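# Lift the hanging hook off the vise hook and lay it down

## Task

Free the loose hook from the hook held in the vise, then leave it lying flat on the mat, away from the vise. The mat is loose, so at the end it must sit flat with all of it on the table. It is a failure if at the end the robot still holds any loose item other than the hook, or if the robot carries more than a small share of the hook's weight. It is also a failure if the two hooks strike or push hard on each other at any point from one second before separation until contact ends, or extremely hard at any moment. At the instant the hook separates, one or both grippers must be holding it, and it may touch only the clamped hook. A result that stays in place only because the robot holds it does not count.

## Robot and tools

ROBOT. Two arms, left_arm and right_arm, each ending in a two-finger gripper. left_arm is on the +y side, with its base at (-0.039, +0.278, 0); right_arm's base is at (-0.036, -0.348, 0). The names do not indicate image sides. A gripper's fingers extend along its own +z axis and close along its own y axis. The reported end_effector_position is the point between the pads, roughly 1 cm short of the fingertips.

FRAME. All poses use one scene frame, in metres. The origin is on the table surface midway between the arms, +x points out over the table and +z points up. Quaternions are written w first (qw, qx, qy, qz).

ROW FORMAT. Every motion command is one flat list of 16 numbers covering both arms, even when only one arm should move. The first 8 are for left_arm: x, y, z, qw, qx, qy, qz, opening. The last 8 are the same for right_arm.
- x, y, z is an absolute target position for the gripper point, in metres.
- The quaternion is an absolute target orientation.
- Opening runs from -1 (closed) to +1 (fully open, 0.093 m).
- To keep an arm still, resend its last reported position together with the same quaternion you have been sending, rather than the drifted reading.

LIMITS ON TARGETS. A call is refused, and nothing is sent, if a target lies more than 0.6 m from that arm's last reported position along any axis of its gripper. On each control step the command is clipped to within 70 mm and 16 degrees of the measured pose. Joint friction may leave the gripper up to about 31 mm short, and a very small requested shift may produce no motion. Reported positions grow less accurate at long reach.

TOOLS.
- execute_actions: takes "actions", a list with zero or one item, plus an optional "pictures" boolean.
  - An empty list only reports the current state.
  - An item {"rows": [...], "steps": n} plays 1 to 15 rows, one per 1/30 s step. n is at most 15 and defaults to 15; the last row repeats if there are fewer rows than steps.
  - An item {"steps": n} with no rows waits until n steps (up to 300) have passed since the previous result. Your thinking time counts toward that wait.
- move: takes "target", a single 16-number row as above, and "speed", the peak path speed in m/s (0.002 to 0.5, default 0.25; rotation is capped at twice that value in rad/s).
  - Both grippers travel straight lines that finish together, taking 0.5 to 10 s.
  - Paths do not avoid obstacles or the other arm, and grippers can lag, wander or overshoot the set speed, particularly near full reach.
  - Faster contact hits harder, and a target set deeper past a contact pushes harder.
  - The opening is applied when the move begins.
- wait: "seconds" from 0 to 10; the simulation runs with no new command.
- zoom_image: "camera" is one of cam_high, cam_low, cam_left_wrist or cam_right_wrist. "region" is [x0, y0, x1, y1] in image pixels, with the origin at the top-left and a size of at most 504 by 504. All images are 504x504.
- read_manual: optional "section"; it only returns licence text ("licences").
- finished_scene: "scene" is the integer number of the current scene.

RESULTS.
- The state line shows each gripper's position and quaternion.
- HELD marks steps on which your command was partly or fully withheld.
- "pose unreachable" names an arm whose command a clearance check altered or blocked.
- A "Hand target" line gives the pose that arm is currently being driven toward. After an action ends, an arm continues only to its last clipped pose, so check where it actually got to and command the remainder.
- The move: line gives how the move ended (done, off_target, moving, held, fault) and any limits. limits=paced means the target was clipped. limits=held means some steps were blocked, after which the arm may surge fast. Each gripper's distance from its target is also listed.
- grip_measured is the finger motor position on the -1 to +1 scale. Pads meet near -0.94 and each mm of object width adds about 0.0208. Each gripper carries its own fixed reading bias of up to ±0.02.
- Sending a number below the width reading squeezes harder, up to roughly 50 to 62 N per pad, with less force on parts thinner than 5 mm. Keep resending the number that closed the grip to keep holding.
- Joint positions end with the finger gap in metres, which is meaningful only while nothing blocks the fingers.
- Joint ranges (rad), base to wrist: waist -2.618 to 3.054, shoulder 0 to 3.142, elbow 0 to 3.142, wrist pitch -1.571 to 1.571, wrist yaw -1.571 to 1.571, wrist roll -2.094 to 2.094.

TIMING. The simulation keeps running while you compose replies. Nothing is kept back, and results with pictures arrive unless you set pictures to false.

CAUTIONS.
- Keep the arms from striking or pressing on each other.
- Do not knock anything off the table.
- Bring the hooks apart gently, with the hanging hook firmly gripped as it clears.
- Lay the hook down and open the gripper so the robot bears none of its weight.
- Loose objects may occasionally be nudged by something outside the robot.
- Holding loads heats motors. MOTOR HOT appears at 75 °C, an OVER-TEMPERATURE FAULT stops the arm at 90 °C, and at 100 °C the arm goes limp and drops. Release loads when they are not needed.

Each tool is called after "Emit:" by a JSON object that holds its "api" and its "payload", one argument or row to a line.

## Session

Emit:
{"api": "execute_actions", "payload": {
  "actions": []
}}

Scene clock: 0.00 s of 4400.00 s.
left_arm: end_effector_position=(+0.2385, +0.2349, +0.2697) grip_measured=+0.991 end_effector_quat_wxyz=(+0.546, -0.505, +0.659, -0.113) | right_arm: end_effector_position=(+0.2184, -0.7116, +0.2200) grip_measured=-0.940 end_effector_quat_wxyz=(+0.663, +0.012, +0.749, -0.008)
Joint positions: left_arm=[-0.779  0.992  0.952 -0.725 -0.993 -1.536  0.093] | right_arm=[-1.222  1.765  1.112  0.222 -1.277 -0.412  0.   ]
Joint velocities: left_arm=[-0.002  0.022  0.002 -0.051 -0.051 -0.037  0.   ] | right_arm=[ 0.002  0.002  0.002 -0.051  0.066 -0.007  0.001]
Hand target (left_arm): +0.238, +0.235, +0.270; +0.546, -0.505, +0.659, -0.113
Hand target (right_arm): +0.218, -0.712, +0.220; +0.663, +0.012, +0.749, -0.008

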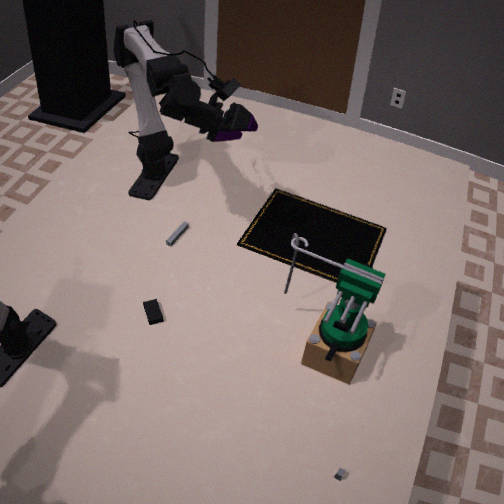

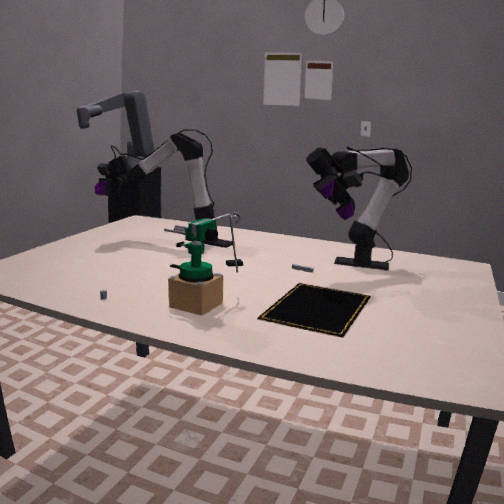

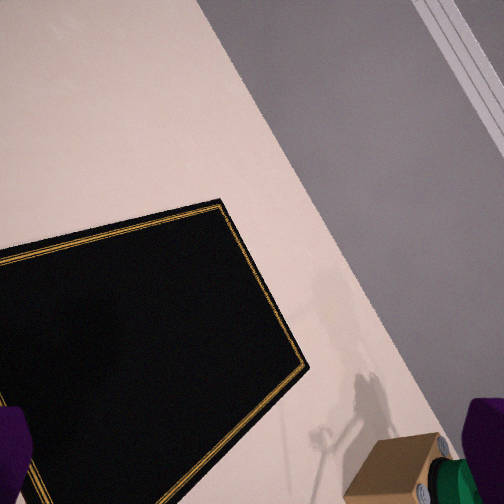

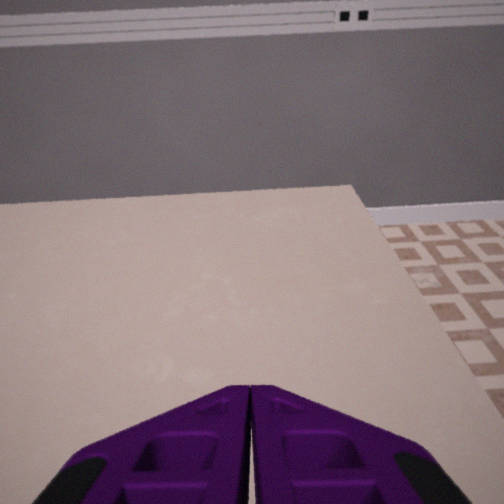

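Emit:
{"api": "zoom_image", "payload": {
  "camera": "cam_high",
  "region": [240, 200, 400, 360]
}}

Emit:
{"api": "zoom_image", "payload": {
  "camera": "cam_low",
  "region": [140, 190, 280, 330]
}}

Region (240, 200, 400, 360) of cam_high's 504x504 image, scaled by 3.150, with more detail than that image has.

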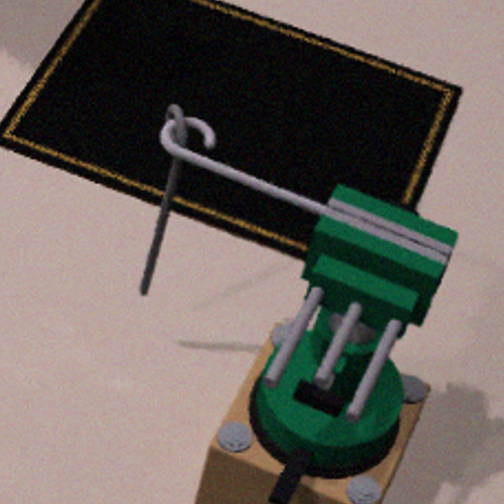

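Region (140, 190, 280, 330) of cam_low's 504x504 image, scaled by 3.600, with more detail than that image has.

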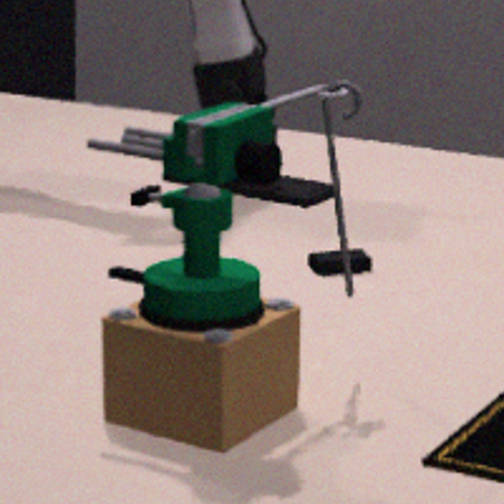

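Emit:
{"api": "move", "payload": {
  "target": [0.2385,0.2349,0.2697,0.546,-0.505,0.659,-0.113, 0.33,-0.13,0.13,0.683,-0.183,0.683,0.183,1]
}}


Emit:
{"api": "move", "payload": {
  "target": [0.2385,0.2349,0.2697,0.546,-0.505,0.659,-0.113,1, 0.33,-0.13,0.13,0.683,-0.183,0.683,0.183,1]
}}

Scene clock: 5.87 s of 4400.00 s.
left_arm: end_effector_position=(+0.2385, +0.2349, +0.2697) grip_measured=+0.991 end_effector_quat_wxyz=(+0.546, -0.505, +0.659, -0.113) | right_arm: end_effector_position=(+0.3182, -0.1374, +0.1257) grip_measured=+0.999 end_effector_quat_wxyz=(+0.677, -0.187, +0.688, +0.182)
Joint positions: left_arm=[-0.779  0.992  0.952 -0.725 -0.993 -1.536  0.093] | right_arm=[ 0.652  1.831  0.352  1.461  0.015 -0.003  0.093]
Joint velocities: left_arm=[-0.002  0.012  0.007 -0.095 -0.051 -0.022 -0.   ] | right_arm=[ 0.002  0.012  0.027  0.007  0.022 -0.037  0.001]
Hand target (left_arm): +0.238, +0.235, +0.270; +0.546, -0.505, +0.659, -0.113
Hand target (right_arm): +0.323, -0.133, +0.130; +0.684, -0.182, +0.682, +0.184
Off the commanded pose (left_arm): 0.000 m, 0 deg.
Off the commanded pose (right_arm): 0.015 m, 1 deg.
move: off_target (right_arm)
camera_calibration (this result's frames):
cam_right_wrist: T_world_to_cam=[[0.500598, -0.865632, -0.00912366, -0.277368], [-0.389332, -0.215714, -0.895482, 0.243807], [0.77319, 0.451828, -0.445004, -0.0509548], [0, 0, 0, 1]] pos_world=[0.273169, -0.164483, 0.193119]

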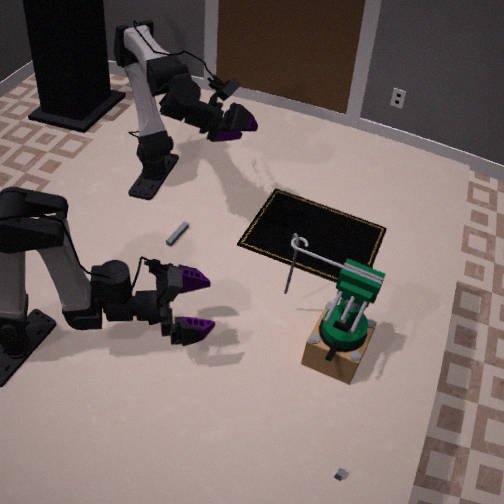

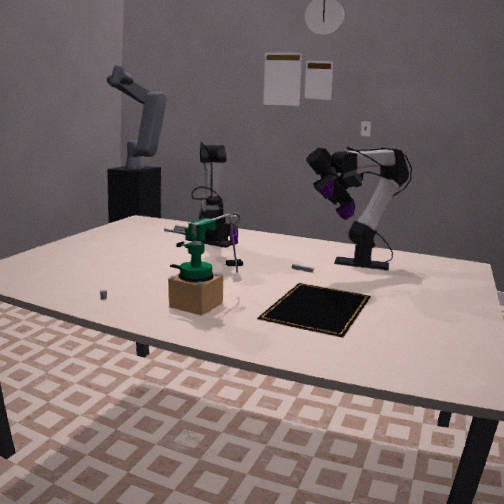

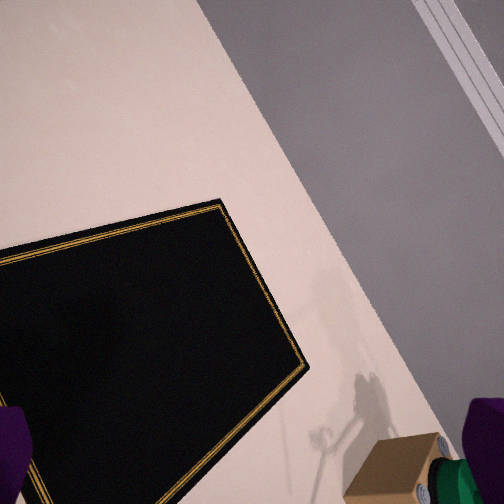

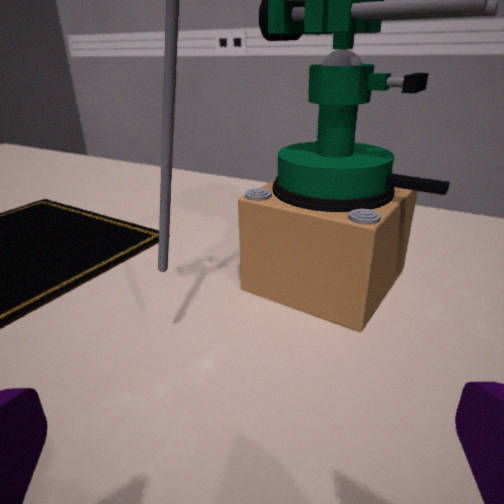

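Emit:
{"api": "move", "payload": {
  "target": [0.2385,0.2349,0.2697,0.546,-0.505,0.659,-0.113,1, 0.35,-0.06,0.13,0.683,-0.183,0.683,0.183,1],
  "speed": 0.1
}}

Emit:
{"api": "zoom_image", "payload": {
  "camera": "cam_high",
  "region": [260, 210, 340, 290]
}}

Scene clock: 8.90 s of 4400.00 s.
left_arm: end_effector_position=(+0.2385, +0.2349, +0.2697) grip_measured=+0.991 end_effector_quat_wxyz=(+0.546, -0.505, +0.659, -0.113) | right_arm: end_effector_position=(+0.3465, -0.0652, +0.1338) grip_measured=+0.999 end_effector_quat_wxyz=(+0.686, -0.184, +0.680, +0.184)
Joint positions: left_arm=[-0.779  0.992  0.952 -0.725 -0.993 -1.536  0.093] | right_arm=[ 0.806  1.966  0.623  1.352  0.171 -0.003  0.093]
Joint velocities: left_arm=[-0.002 -0.012 -0.002 -0.051 -0.037  0.022  0.001] | right_arm=[-0.002 -0.012 -0.002 -0.037 -0.022 -0.037  0.   ]
Hand target (left_arm): +0.238, +0.235, +0.270; +0.546, -0.505, +0.659, -0.113
Hand target (right_arm): +0.350, -0.060, +0.131; +0.683, -0.183, +0.683, +0.183
Off the commanded pose (left_arm): 0.000 m, 0 deg.
Off the commanded pose (right_arm): 0.007 m, 0 deg.
move: done
camera_calibration (this result's frames):
cam_right_wrist: T_world_to_cam=[[0.499481, -0.866257, -0.0108308, -0.22839], [-0.370276, -0.202164, -0.906656, 0.273398], [0.783207, 0.456868, -0.421732, -0.108151], [0, 0, 0, 1]] pos_world=[0.300014, -0.0931625, 0.199794]

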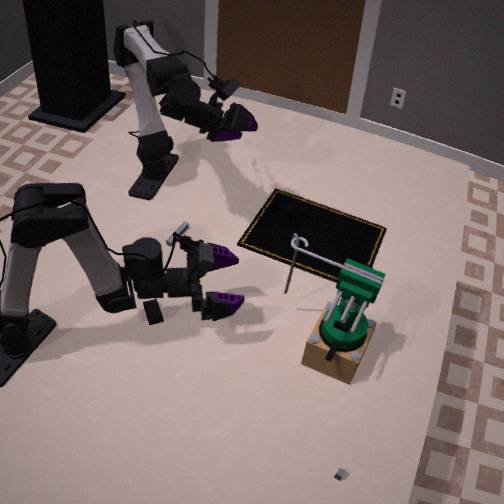

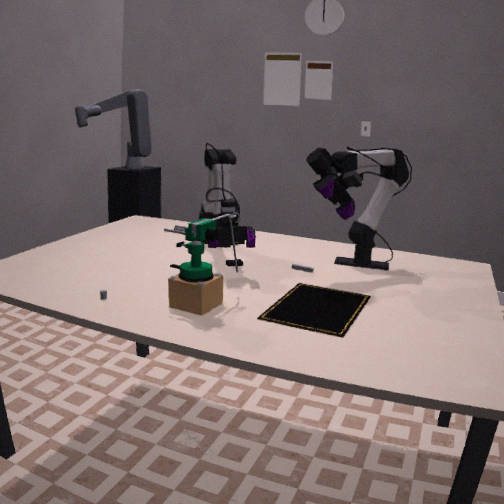

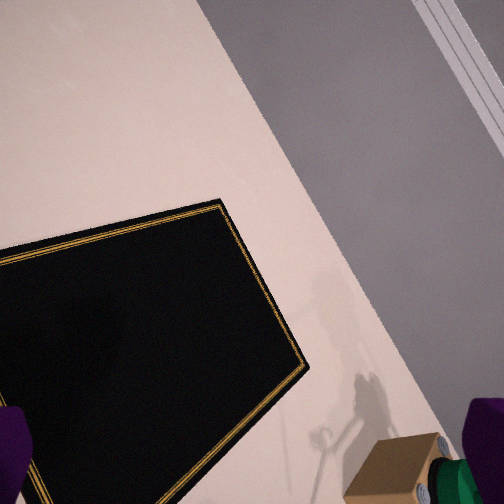

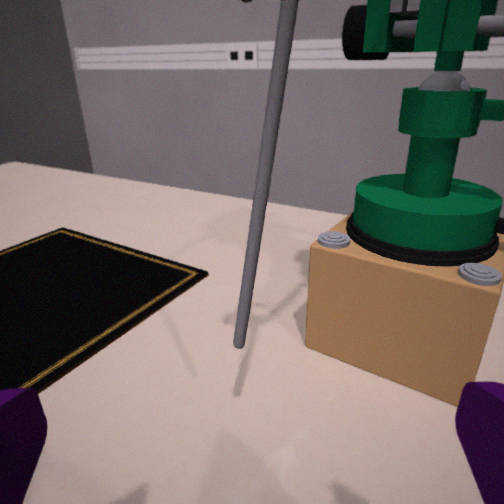

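Region (260, 210, 340, 290) of cam_high's 504x504 image, scaled by 6.300, with more detail than that image has.

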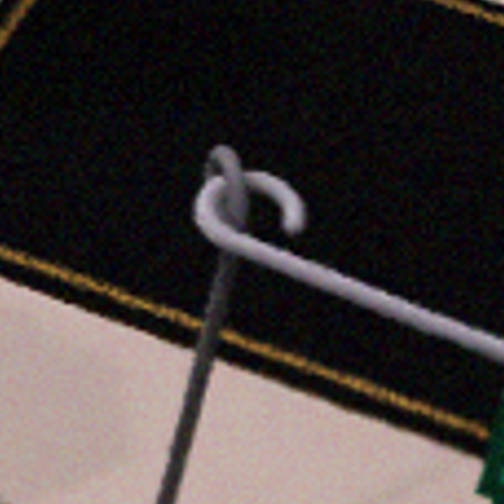

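Emit:
{"api": "move", "payload": {
  "target": [0.2385,0.2349,0.2697,0.546,-0.505,0.659,-0.113,1, 0.455,0.005,0.13,0.683,-0.183,0.683,0.183,1],
  "speed": 0.08
}}

Scene clock: 12.23 s of 4400.00 s.
left_arm: end_effector_position=(+0.2385, +0.2349, +0.2697) grip_measured=+0.991 end_effector_quat_wxyz=(+0.546, -0.505, +0.659, -0.113) | right_arm: end_effector_position=(+0.4481, +0.0063, +0.1352) grip_measured=+0.999 end_effector_quat_wxyz=(+0.686, -0.183, +0.680, +0.184)
Joint positions: left_arm=[-0.779  0.992  0.952 -0.725 -0.993 -1.536  0.093] | right_arm=[ 0.782  2.257  1.196  1.069  0.149 -0.003  0.093]
Joint velocities: left_arm=[-0.007 -0.012 -0.012  0.007 -0.007  0.007 -0.001] | right_arm=[-0.002  0.007  0.007 -0.066 -0.022 -0.051 -0.001]
Hand target (left_arm): +0.238, +0.235, +0.270; +0.546, -0.505, +0.659, -0.113
Hand target (right_arm): +0.455, +0.006, +0.131; +0.683, -0.183, +0.683, +0.183
Off the commanded pose (left_arm): 0.000 m, 0 deg.
Off the commanded pose (right_arm): 0.009 m, 0 deg.
move: done
camera_calibration (this result's frames):
cam_right_wrist: T_world_to_cam=[[0.498159, -0.86702, -0.0106589, -0.21661], [-0.370485, -0.201721, -0.90667, 0.326843], [0.78395, 0.455615, -0.421707, -0.22008], [0, 0, 0, 1]] pos_world=[0.401529, -0.0216021, 0.201221]

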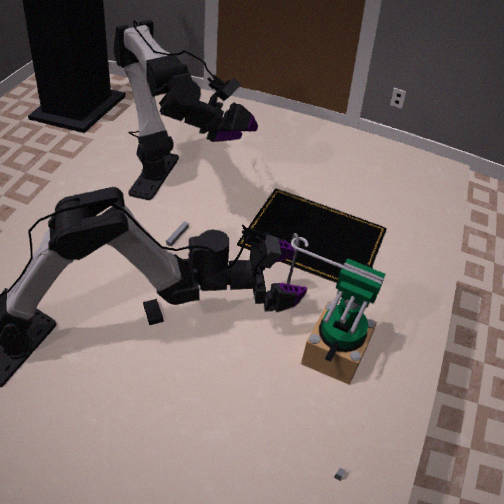

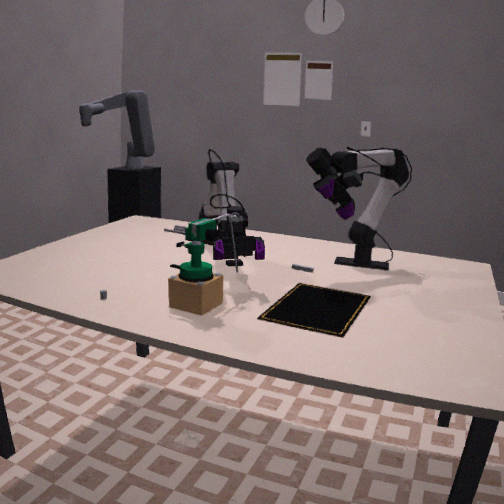

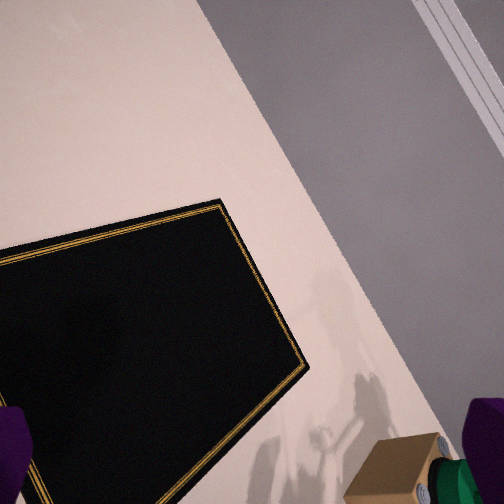

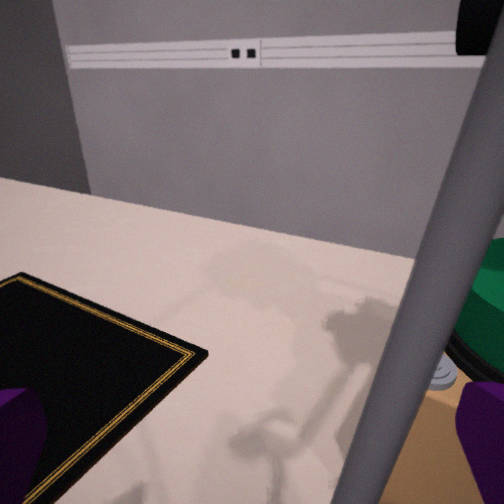

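Emit:
{"api": "move", "payload": {
  "target": [0.2385,0.2349,0.2697,0.546,-0.505,0.659,-0.113,1, 0.472,-0.017,0.13,0.683,-0.183,0.683,0.183,1],
  "speed": 0.05
}}

Emit:
{"api": "move", "payload": {
  "target": [0.2385,0.2349,0.2697,0.546,-0.505,0.659,-0.113,1, 0.472,-0.017,0.13,0.683,-0.183,0.683,0.183,-1],
  "speed": 0.05
}}

Emit:
{"api": "zoom_image", "payload": {
  "camera": "cam_high",
  "region": [260, 190, 340, 270]
}}

Emit:
{"api": "zoom_image", "payload": {
  "camera": "cam_low",
  "region": [190, 190, 270, 270]
}}

Scene clock: 14.90 s of 4400.00 s.
left_arm: end_effector_position=(+0.2385, +0.2349, +0.2697) grip_measured=+0.991 end_effector_quat_wxyz=(+0.546, -0.505, +0.659, -0.113) | right_arm: end_effector_position=(+0.4662, -0.0183, +0.1350) grip_measured=+0.999 end_effector_quat_wxyz=(+0.686, -0.181, +0.681, +0.181)
Joint positions: left_arm=[-0.779  0.992  0.952 -0.725 -0.993 -1.536  0.093] | right_arm=[ 0.714  2.257  1.196  1.067  0.086 -0.003  0.093]
Joint velocities: left_arm=[ 0.007 -0.007 -0.002 -0.066  0.051  0.095  0.   ] | right_arm=[ 0.007 -0.002 -0.012 -0.007  0.007  0.007 -0.   ]
Hand target (left_arm): +0.238, +0.235, +0.270; +0.546, -0.505, +0.659, -0.113
Hand target (right_arm): +0.472, -0.017, +0.130; +0.683, -0.183, +0.683, +0.183
Off the commanded pose (left_arm): 0.000 m, 0 deg.
Off the commanded pose (right_arm): 0.008 m, 0 deg.
move: done
camera_calibration (this result's frames):
cam_right_wrist: T_world_to_cam=[[0.493182, -0.869868, -0.0100595, -0.24476], [-0.372217, -0.200553, -0.906219, 0.329127], [0.786274, 0.450675, -0.422688, -0.224247], [0, 0, 0, 1]] pos_world=[0.419537, -0.0458387, 0.201013]

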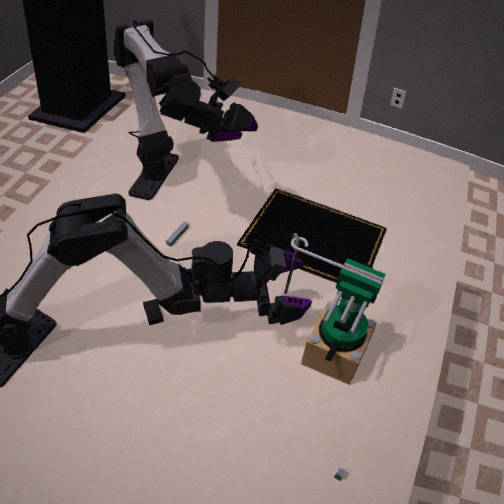

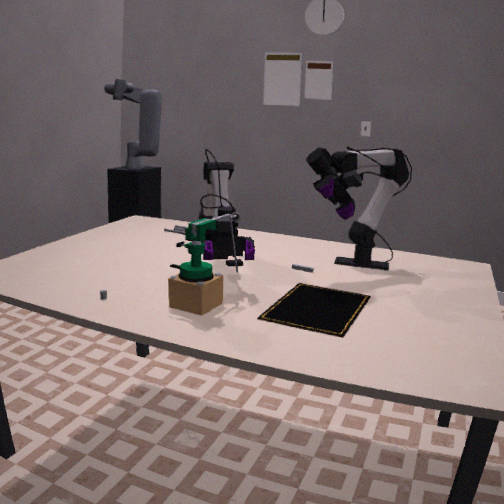

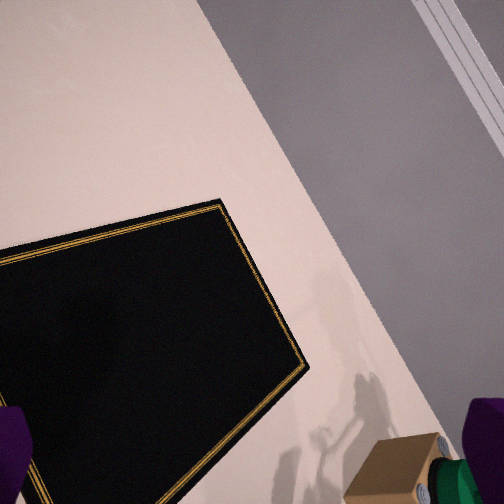

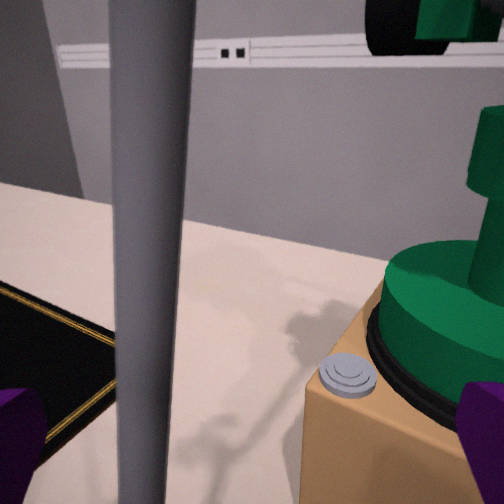

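Scene clock: 15.60 s of 4400.00 s.
left_arm: end_effector_position=(+0.2385, +0.2349, +0.2697) grip_measured=+0.991 end_effector_quat_wxyz=(+0.546, -0.505, +0.659, -0.113) | right_arm: end_effector_position=(+0.4661, -0.0180, +0.1350) grip_measured=-0.983 end_effector_quat_wxyz=(+0.686, -0.182, +0.681, +0.182)
Joint positions: left_arm=[-0.779  0.992  0.952 -0.725 -0.993 -1.536  0.093] | right_arm=[ 0.714  2.257  1.196  1.067  0.085 -0.003  0.   ]
Joint velocities: left_arm=[-0.012 -0.012 -0.017 -0.007 -0.007  0.066 -0.002] | right_arm=[-0.007 -0.002 -0.002  0.007 -0.066 -0.007  0.   ]
Hand target (left_arm): +0.238, +0.235, +0.270; +0.546, -0.505, +0.659, -0.113
Hand target (right_arm): +0.472, -0.017, +0.130; +0.683, -0.183, +0.683, +0.183
Off the commanded pose (left_arm): 0.000 m, 0 deg.
Off the commanded pose (right_arm): 0.008 m, 0 deg.
move: done
camera_calibration (this result's frames):
cam_right_wrist: T_world_to_cam=[[0.494509, -0.869115, -0.0100491, -0.245109], [-0.371905, -0.201128, -0.90622, 0.328969], [0.785588, 0.451871, -0.422688, -0.223906], [0, 0, 0, 1]] pos_world=[0.419451, -0.0456862, 0.201013]

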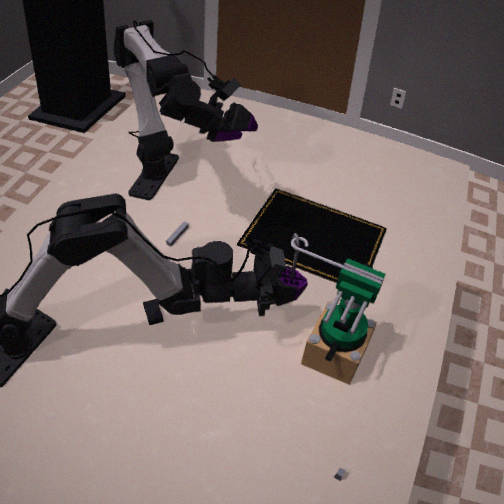

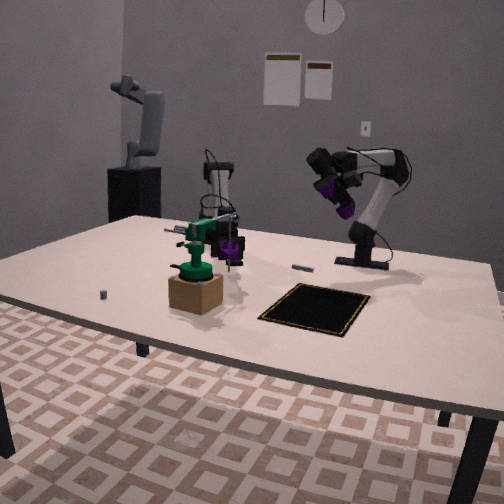

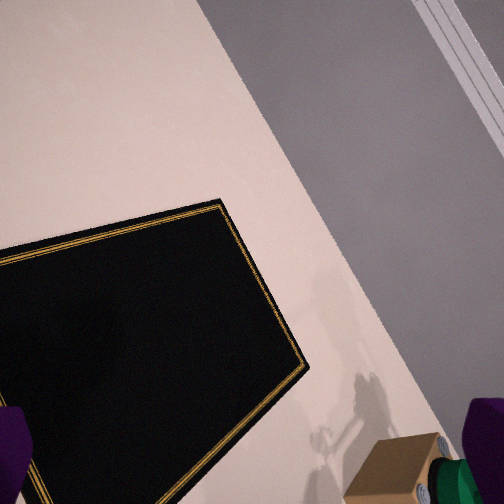

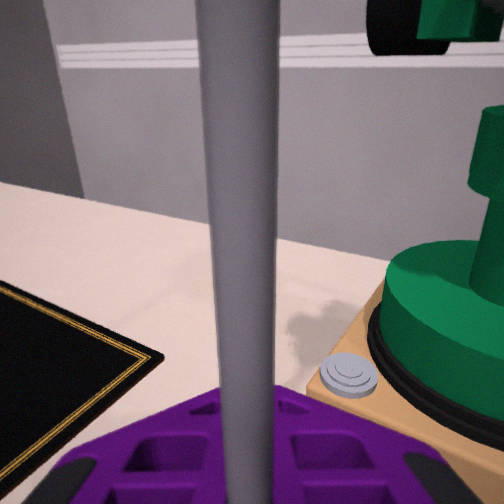

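Region (260, 190, 340, 270) of cam_high's 504x504 image, scaled by 6.300, with more detail than that image has.

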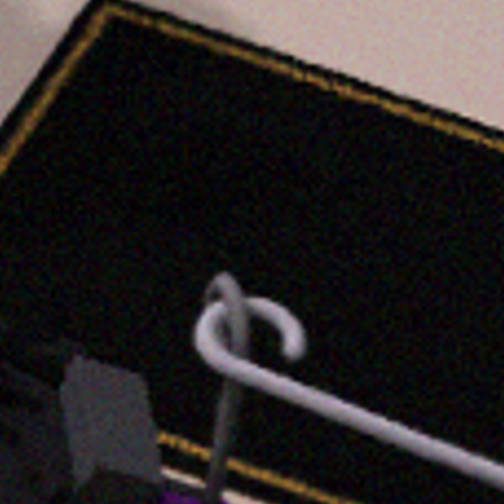

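Region (190, 190, 270, 270) of cam_low's 504x504 image, scaled by 6.300, with more detail than that image has.

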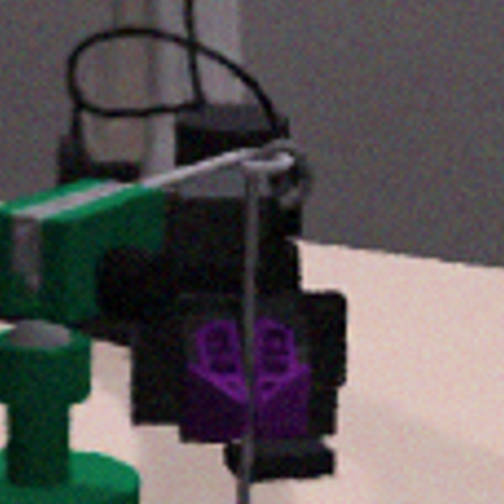

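Emit:
{"api": "move", "payload": {
  "target": [0.2385,0.2349,0.2697,0.546,-0.505,0.659,-0.113,1, 0.468,-0.018,0.175,0.683,-0.183,0.683,0.183,-1],
  "speed": 0.03
}}

Emit:
{"api": "zoom_image", "payload": {
  "camera": "cam_high",
  "region": [260, 180, 340, 260]
}}

Emit:
{"api": "zoom_image", "payload": {
  "camera": "cam_low",
  "region": [190, 170, 270, 250]
}}

Scene clock: 18.07 s of 4400.00 s.
left_arm: end_effector_position=(+0.2385, +0.2349, +0.2697) grip_measured=+0.991 end_effector_quat_wxyz=(+0.546, -0.505, +0.659, -0.113) | right_arm: end_effector_position=(+0.4634, -0.0198, +0.1476) grip_measured=-0.983 end_effector_quat_wxyz=(+0.664, -0.190, +0.702, +0.174)
Joint positions: left_arm=[-0.779  0.992  0.952 -0.725 -0.993 -1.536  0.093] | right_arm=[ 0.714  2.173  1.196  0.919  0.084 -0.003  0.   ]
Joint velocities: left_arm=[-0.002 -0.002 -0.007  0.022 -0.066  0.022 -0.   ] | right_arm=[-0.017 -0.022 -0.017 -0.007  0.051 -0.022  0.   ]
Hand target (left_arm): +0.238, +0.235, +0.270; +0.546, -0.505, +0.659, -0.113
Hand target (right_arm): +0.467, -0.019, +0.175; +0.683, -0.183, +0.683, +0.183
Off the commanded pose (left_arm): 0.000 m, 0 deg.
Off the commanded pose (right_arm): 0.028 m, 3 deg.
move: off_target (right_arm)
camera_calibration (this result's frames):
cam_right_wrist: T_world_to_cam=[[0.494455, -0.869192, -0.00437324, -0.246017], [-0.419403, -0.234172, -0.877077, 0.356156], [0.761324, 0.43551, -0.48033, -0.196172], [0, 0, 0, 1]] pos_world=[0.420368, -0.0449992, 0.217073]

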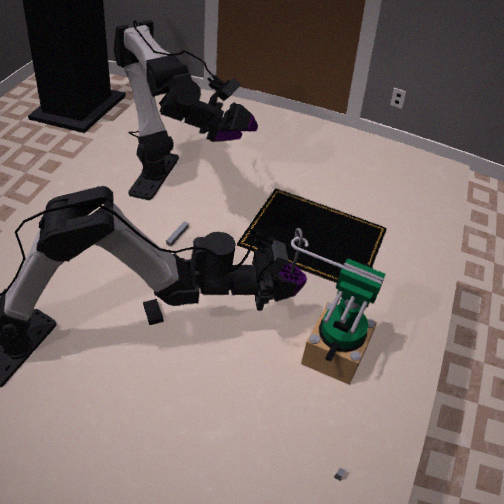

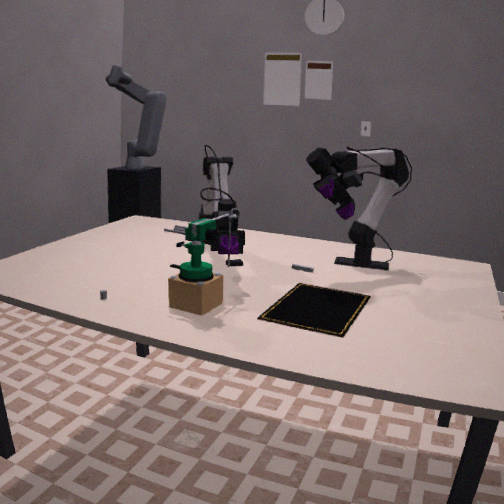

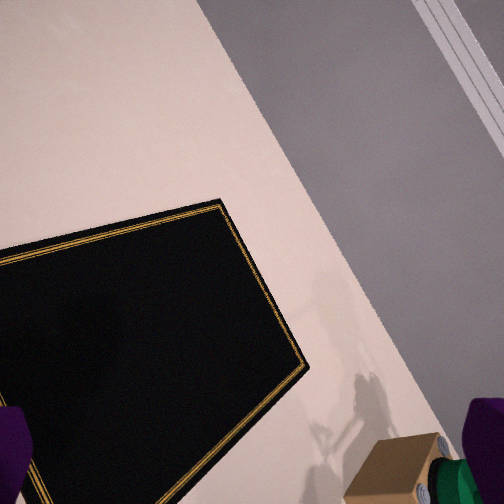

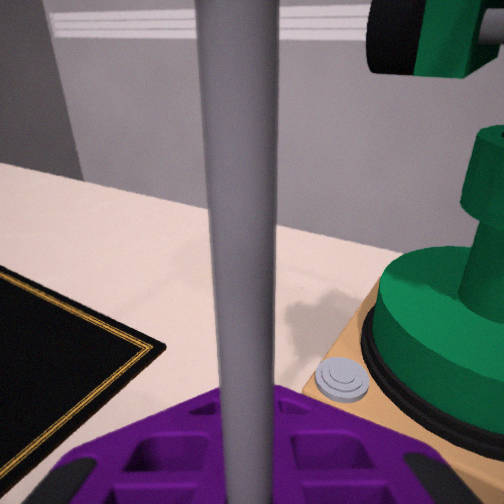

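Region (260, 180, 340, 260) of cam_high's 504x504 image, scaled by 6.300, with more detail than that image has.

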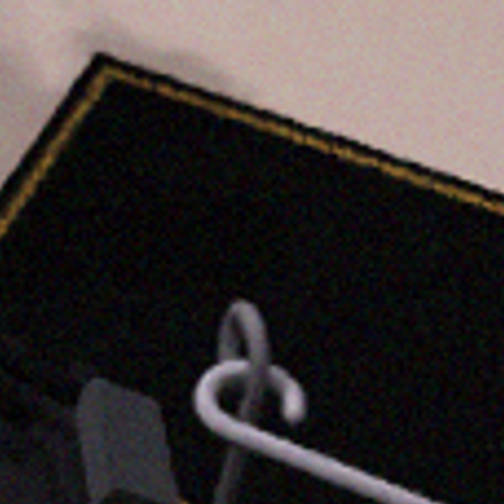

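Region (190, 170, 270, 250) of cam_low's 504x504 image, scaled by 6.300, with more detail than that image has.

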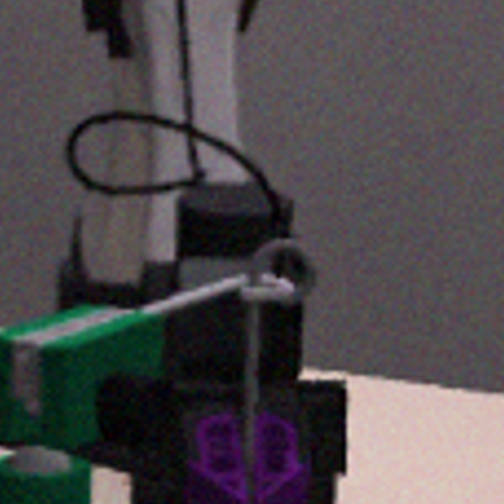

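Emit:
{"api": "move", "payload": {
  "target": [0.2385,0.2349,0.2697,0.546,-0.505,0.659,-0.113,1, 0.478,-0.042,0.165,0.683,-0.183,0.683,0.183,-1],
  "speed": 0.02
}}

Emit:
{"api": "zoom_image", "payload": {
  "camera": "cam_high",
  "region": [260, 180, 340, 260]
}}

Emit:
{"api": "zoom_image", "payload": {
  "camera": "cam_low",
  "region": [190, 170, 270, 250]
}}

Scene clock: 24.20 s of 4400.00 s.
left_arm: end_effector_position=(+0.2385, +0.2349, +0.2697) grip_measured=+0.991 end_effector_quat_wxyz=(+0.546, -0.505, +0.659, -0.113) | right_arm: end_effector_position=(+0.4657, -0.0226, +0.1473) grip_measured=-0.983 end_effector_quat_wxyz=(+0.659, -0.214, +0.696, +0.190)
Joint positions: left_arm=[-0.779  0.992  0.952 -0.725 -0.993 -1.536  0.093] | right_arm=[ 0.683  2.172  1.196  0.916 -0.005 -0.019  0.   ]
Joint velocities: left_arm=[ 0.002  0.007 -0.017 -0.007  0.022 -0.022 -0.   ] | right_arm=[-0.002 -0.012 -0.017 -0.007  0.051  0.007  0.   ]
Hand target (left_arm): +0.238, +0.235, +0.270; +0.546, -0.505, +0.659, -0.113
Hand target (right_arm): +0.477, -0.042, +0.165; +0.683, -0.184, +0.683, +0.183
Off the commanded pose (left_arm): 0.000 m, 0 deg.
Off the commanded pose (right_arm): 0.029 m, 5 deg.
After step 90, 1.33 s passed at rest.
move: off_target (right_arm)
camera_calibration (this result's frames):
cam_right_wrist: T_world_to_cam=[[0.544971, -0.83843, 0.00642804, -0.274031], [-0.401196, -0.26749, -0.876066, 0.346755], [0.736239, 0.474852, -0.482149, -0.18403], [0, 0, 0, 1]] pos_world=[0.423946, -0.0496159, 0.216812]

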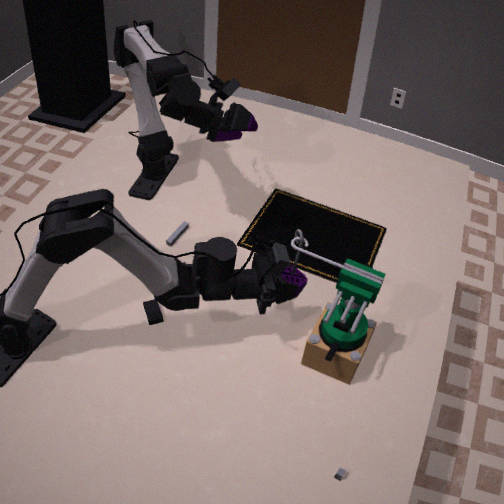

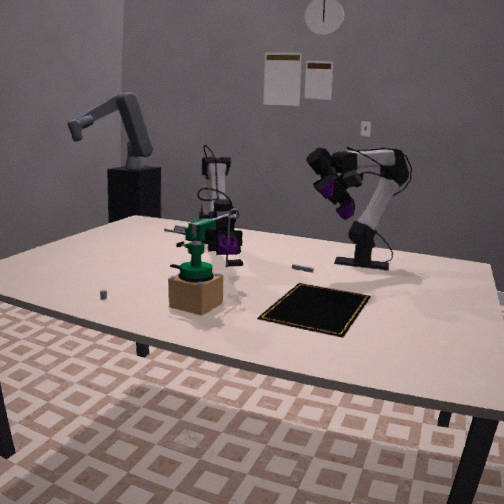

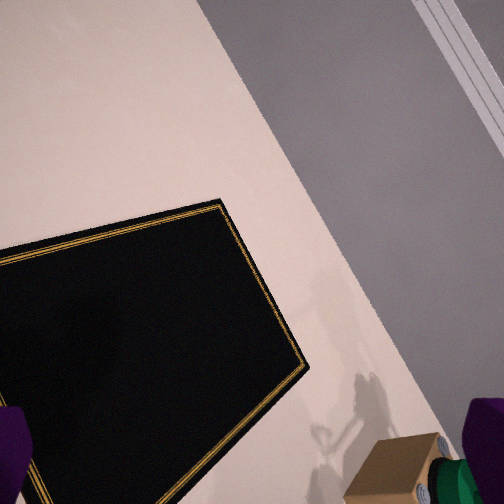

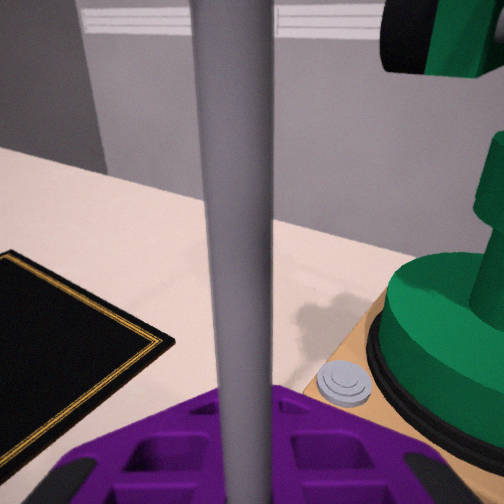

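Region (260, 180, 340, 260) of cam_high's 504x504 image, scaled by 6.300, with more detail than that image has.

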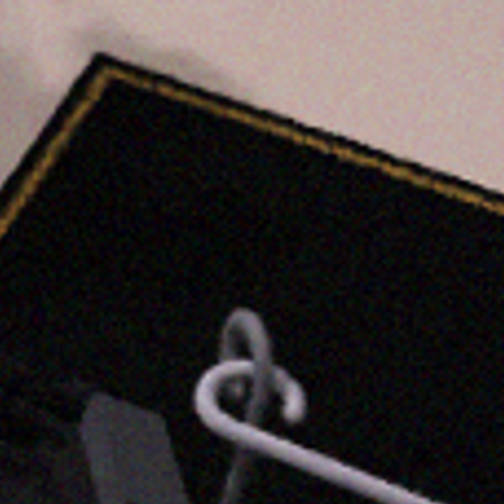

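Region (190, 170, 270, 250) of cam_low's 504x504 image, scaled by 6.300, with more detail than that image has.

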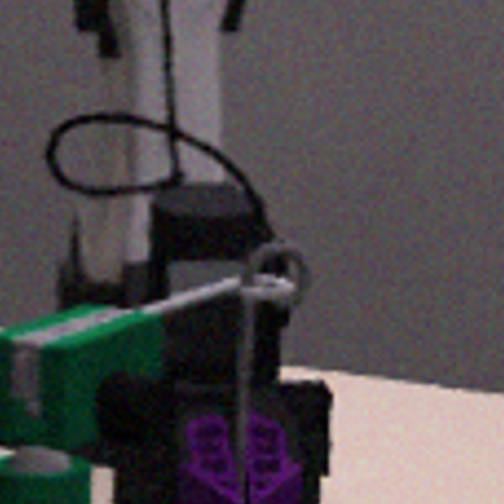

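Emit:
{"api": "move", "payload": {
  "target": [0.394,0.08,0.33,0.4415,0.406,0.765,-0.2345,1, 0.466,-0.022,0.15,0.683,-0.183,0.683,0.183,-1],
  "speed": 0.15
}}

Scene clock: 34.07 s of 4400.00 s.
left_arm: end_effector_position=(+0.3916, +0.0774, +0.3218) grip_measured=+0.991 end_effector_quat_wxyz=(+0.429, +0.405, +0.773, -0.234) | right_arm: end_effector_position=(+0.4668, -0.0225, +0.1474) grip_measured=-0.983 end_effector_quat_wxyz=(+0.673, -0.197, +0.690, +0.177)
Joint positions: left_arm=[-0.326  1.743  1.843 -0.799  0.623  0.44   0.093] | right_arm=[ 0.699  2.193  1.196  0.966  0.056 -0.019  0.   ]
Joint velocities: left_arm=[-0.002  0.002 -0.012 -0.051  0.007  0.066 -0.   ] | right_arm=[-0.017  0.007  0.007  0.051  0.007  0.081  0.   ]
Hand target (left_arm): +0.396, +0.081, +0.331; +0.439, +0.407, +0.767, -0.231
Hand target (right_arm): +0.466, -0.022, +0.150; +0.683, -0.183, +0.683, +0.183
Off the commanded pose (left_arm): 0.009 m, 2 deg.
Off the commanded pose (right_arm): 0.003 m, 2 deg.
move: done
camera_calibration (this result's frames):
cam_left_wrist: T_world_to_cam=[[-0.830078, -0.557597, 0.0074654, 0.364417], [-0.469375, 0.691391, -0.54924, 0.352055], [0.301093, -0.459417, -0.835631, 0.266306], [0, 0, 0, 1]] pos_world=[0.387557, 0.0821355, 0.413176]
cam_right_wrist: T_world_to_cam=[[0.506555, -0.862163, 0.00877942, -0.257488], [-0.389645, -0.237992, -0.889683, 0.344616], [0.769141, 0.447253, -0.456494, -0.204672], [0, 0, 0, 1]] pos_world=[0.422131, -0.0484406, 0.215429]

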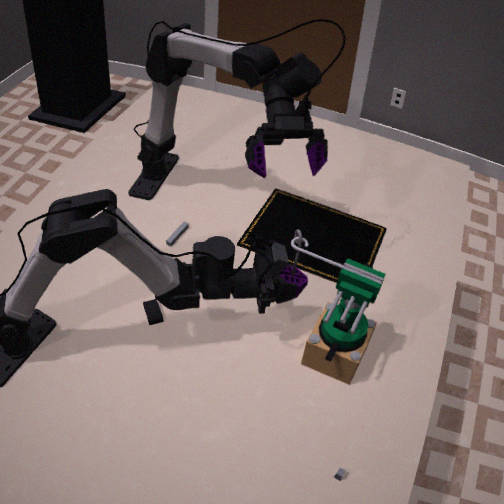

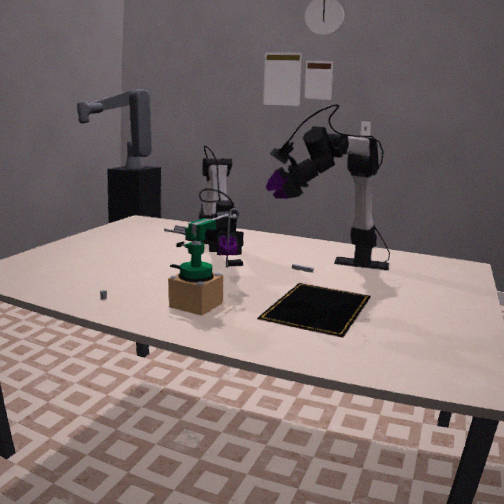

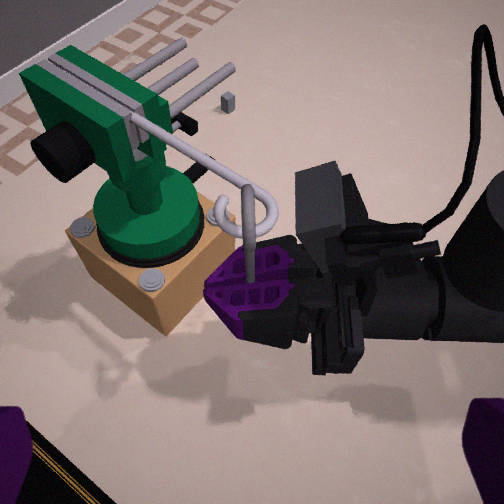

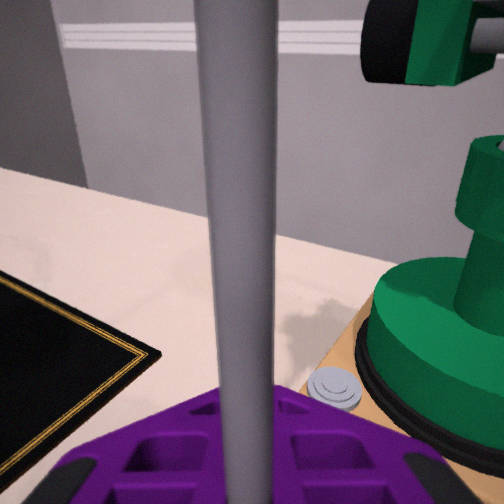

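Emit:
{"api": "move", "payload": {
  "target": [0.394,0.08,0.33,0.4415,0.406,0.765,-0.2345,1, 0.50,-0.012,0.155,0.683,-0.183,0.683,0.183,-1],
  "speed": 0.02
}}

Scene clock: 37.50 s of 4400.00 s.
left_arm: end_effector_position=(+0.3906, +0.0769, +0.3216) grip_measured=+0.991 end_effector_quat_wxyz=(+0.428, +0.406, +0.772, -0.236) | right_arm: end_effector_position=(+0.4879, -0.0088, +0.1483) grip_measured=-0.983 end_effector_quat_wxyz=(+0.678, -0.193, +0.686, +0.181)
Joint positions: left_arm=[-0.326  1.743  1.843 -0.802  0.628  0.442  0.093] | right_arm=[ 0.698  2.271  1.327  0.929  0.054 -0.014  0.   ]
Joint velocities: left_arm=[ 0.012 -0.002 -0.012  0.081  0.022  0.022 -0.001] | right_arm=[ 0.017  0.007  0.002 -0.007 -0.022 -0.037  0.   ]
Hand target (left_arm): +0.394, +0.080, +0.330; +0.441, +0.406, +0.765, -0.234
Hand target (right_arm): +0.499, -0.012, +0.155; +0.683, -0.183, +0.683, +0.183
Off the commanded pose (left_arm): 0.010 m, 2 deg.
Off the commanded pose (right_arm): 0.014 m, 1 deg.
move: off_target (right_arm)
camera_calibration (this result's frames):
cam_left_wrist: T_world_to_cam=[[-0.832987, -0.553195, 0.0103765, 0.363154], [-0.467093, 0.693037, -0.549112, 0.35076], [0.296575, -0.46225, -0.835684, 0.268196], [0, 0, 0, 1]] pos_world=[0.3868, 0.0817792, 0.412966]
cam_right_wrist: T_world_to_cam=[[0.507377, -0.86172, 0.00248251, -0.255806], [-0.380252, -0.226474, -0.896726, 0.353495], [0.77329, 0.454035, -0.442579, -0.230655], [0, 0, 0, 1]] pos_world=[0.44257, -0.0356502, 0.215541]

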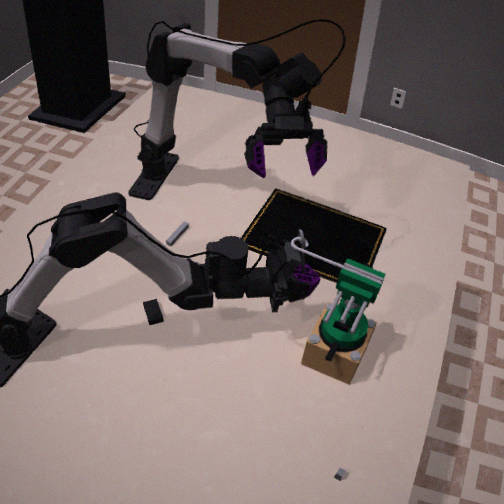

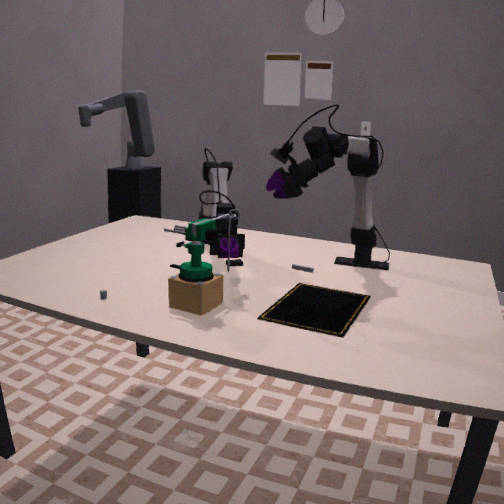

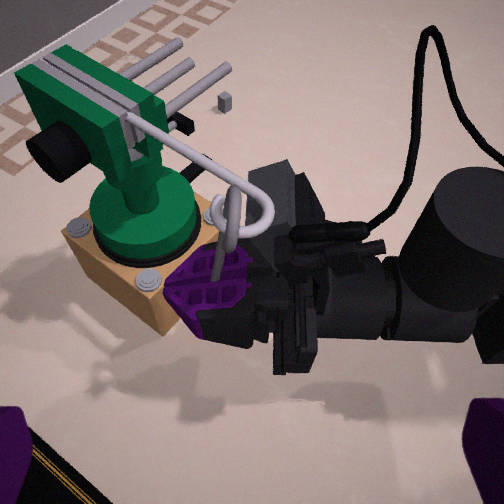

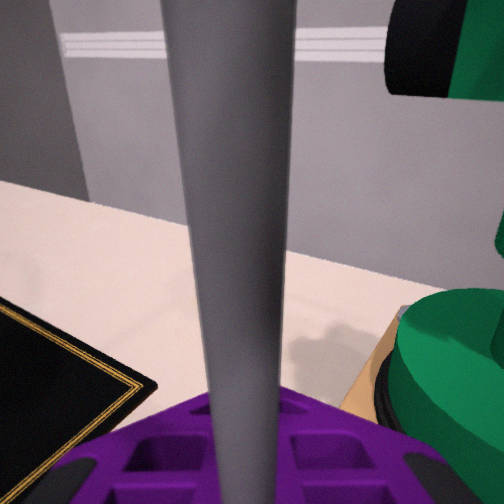

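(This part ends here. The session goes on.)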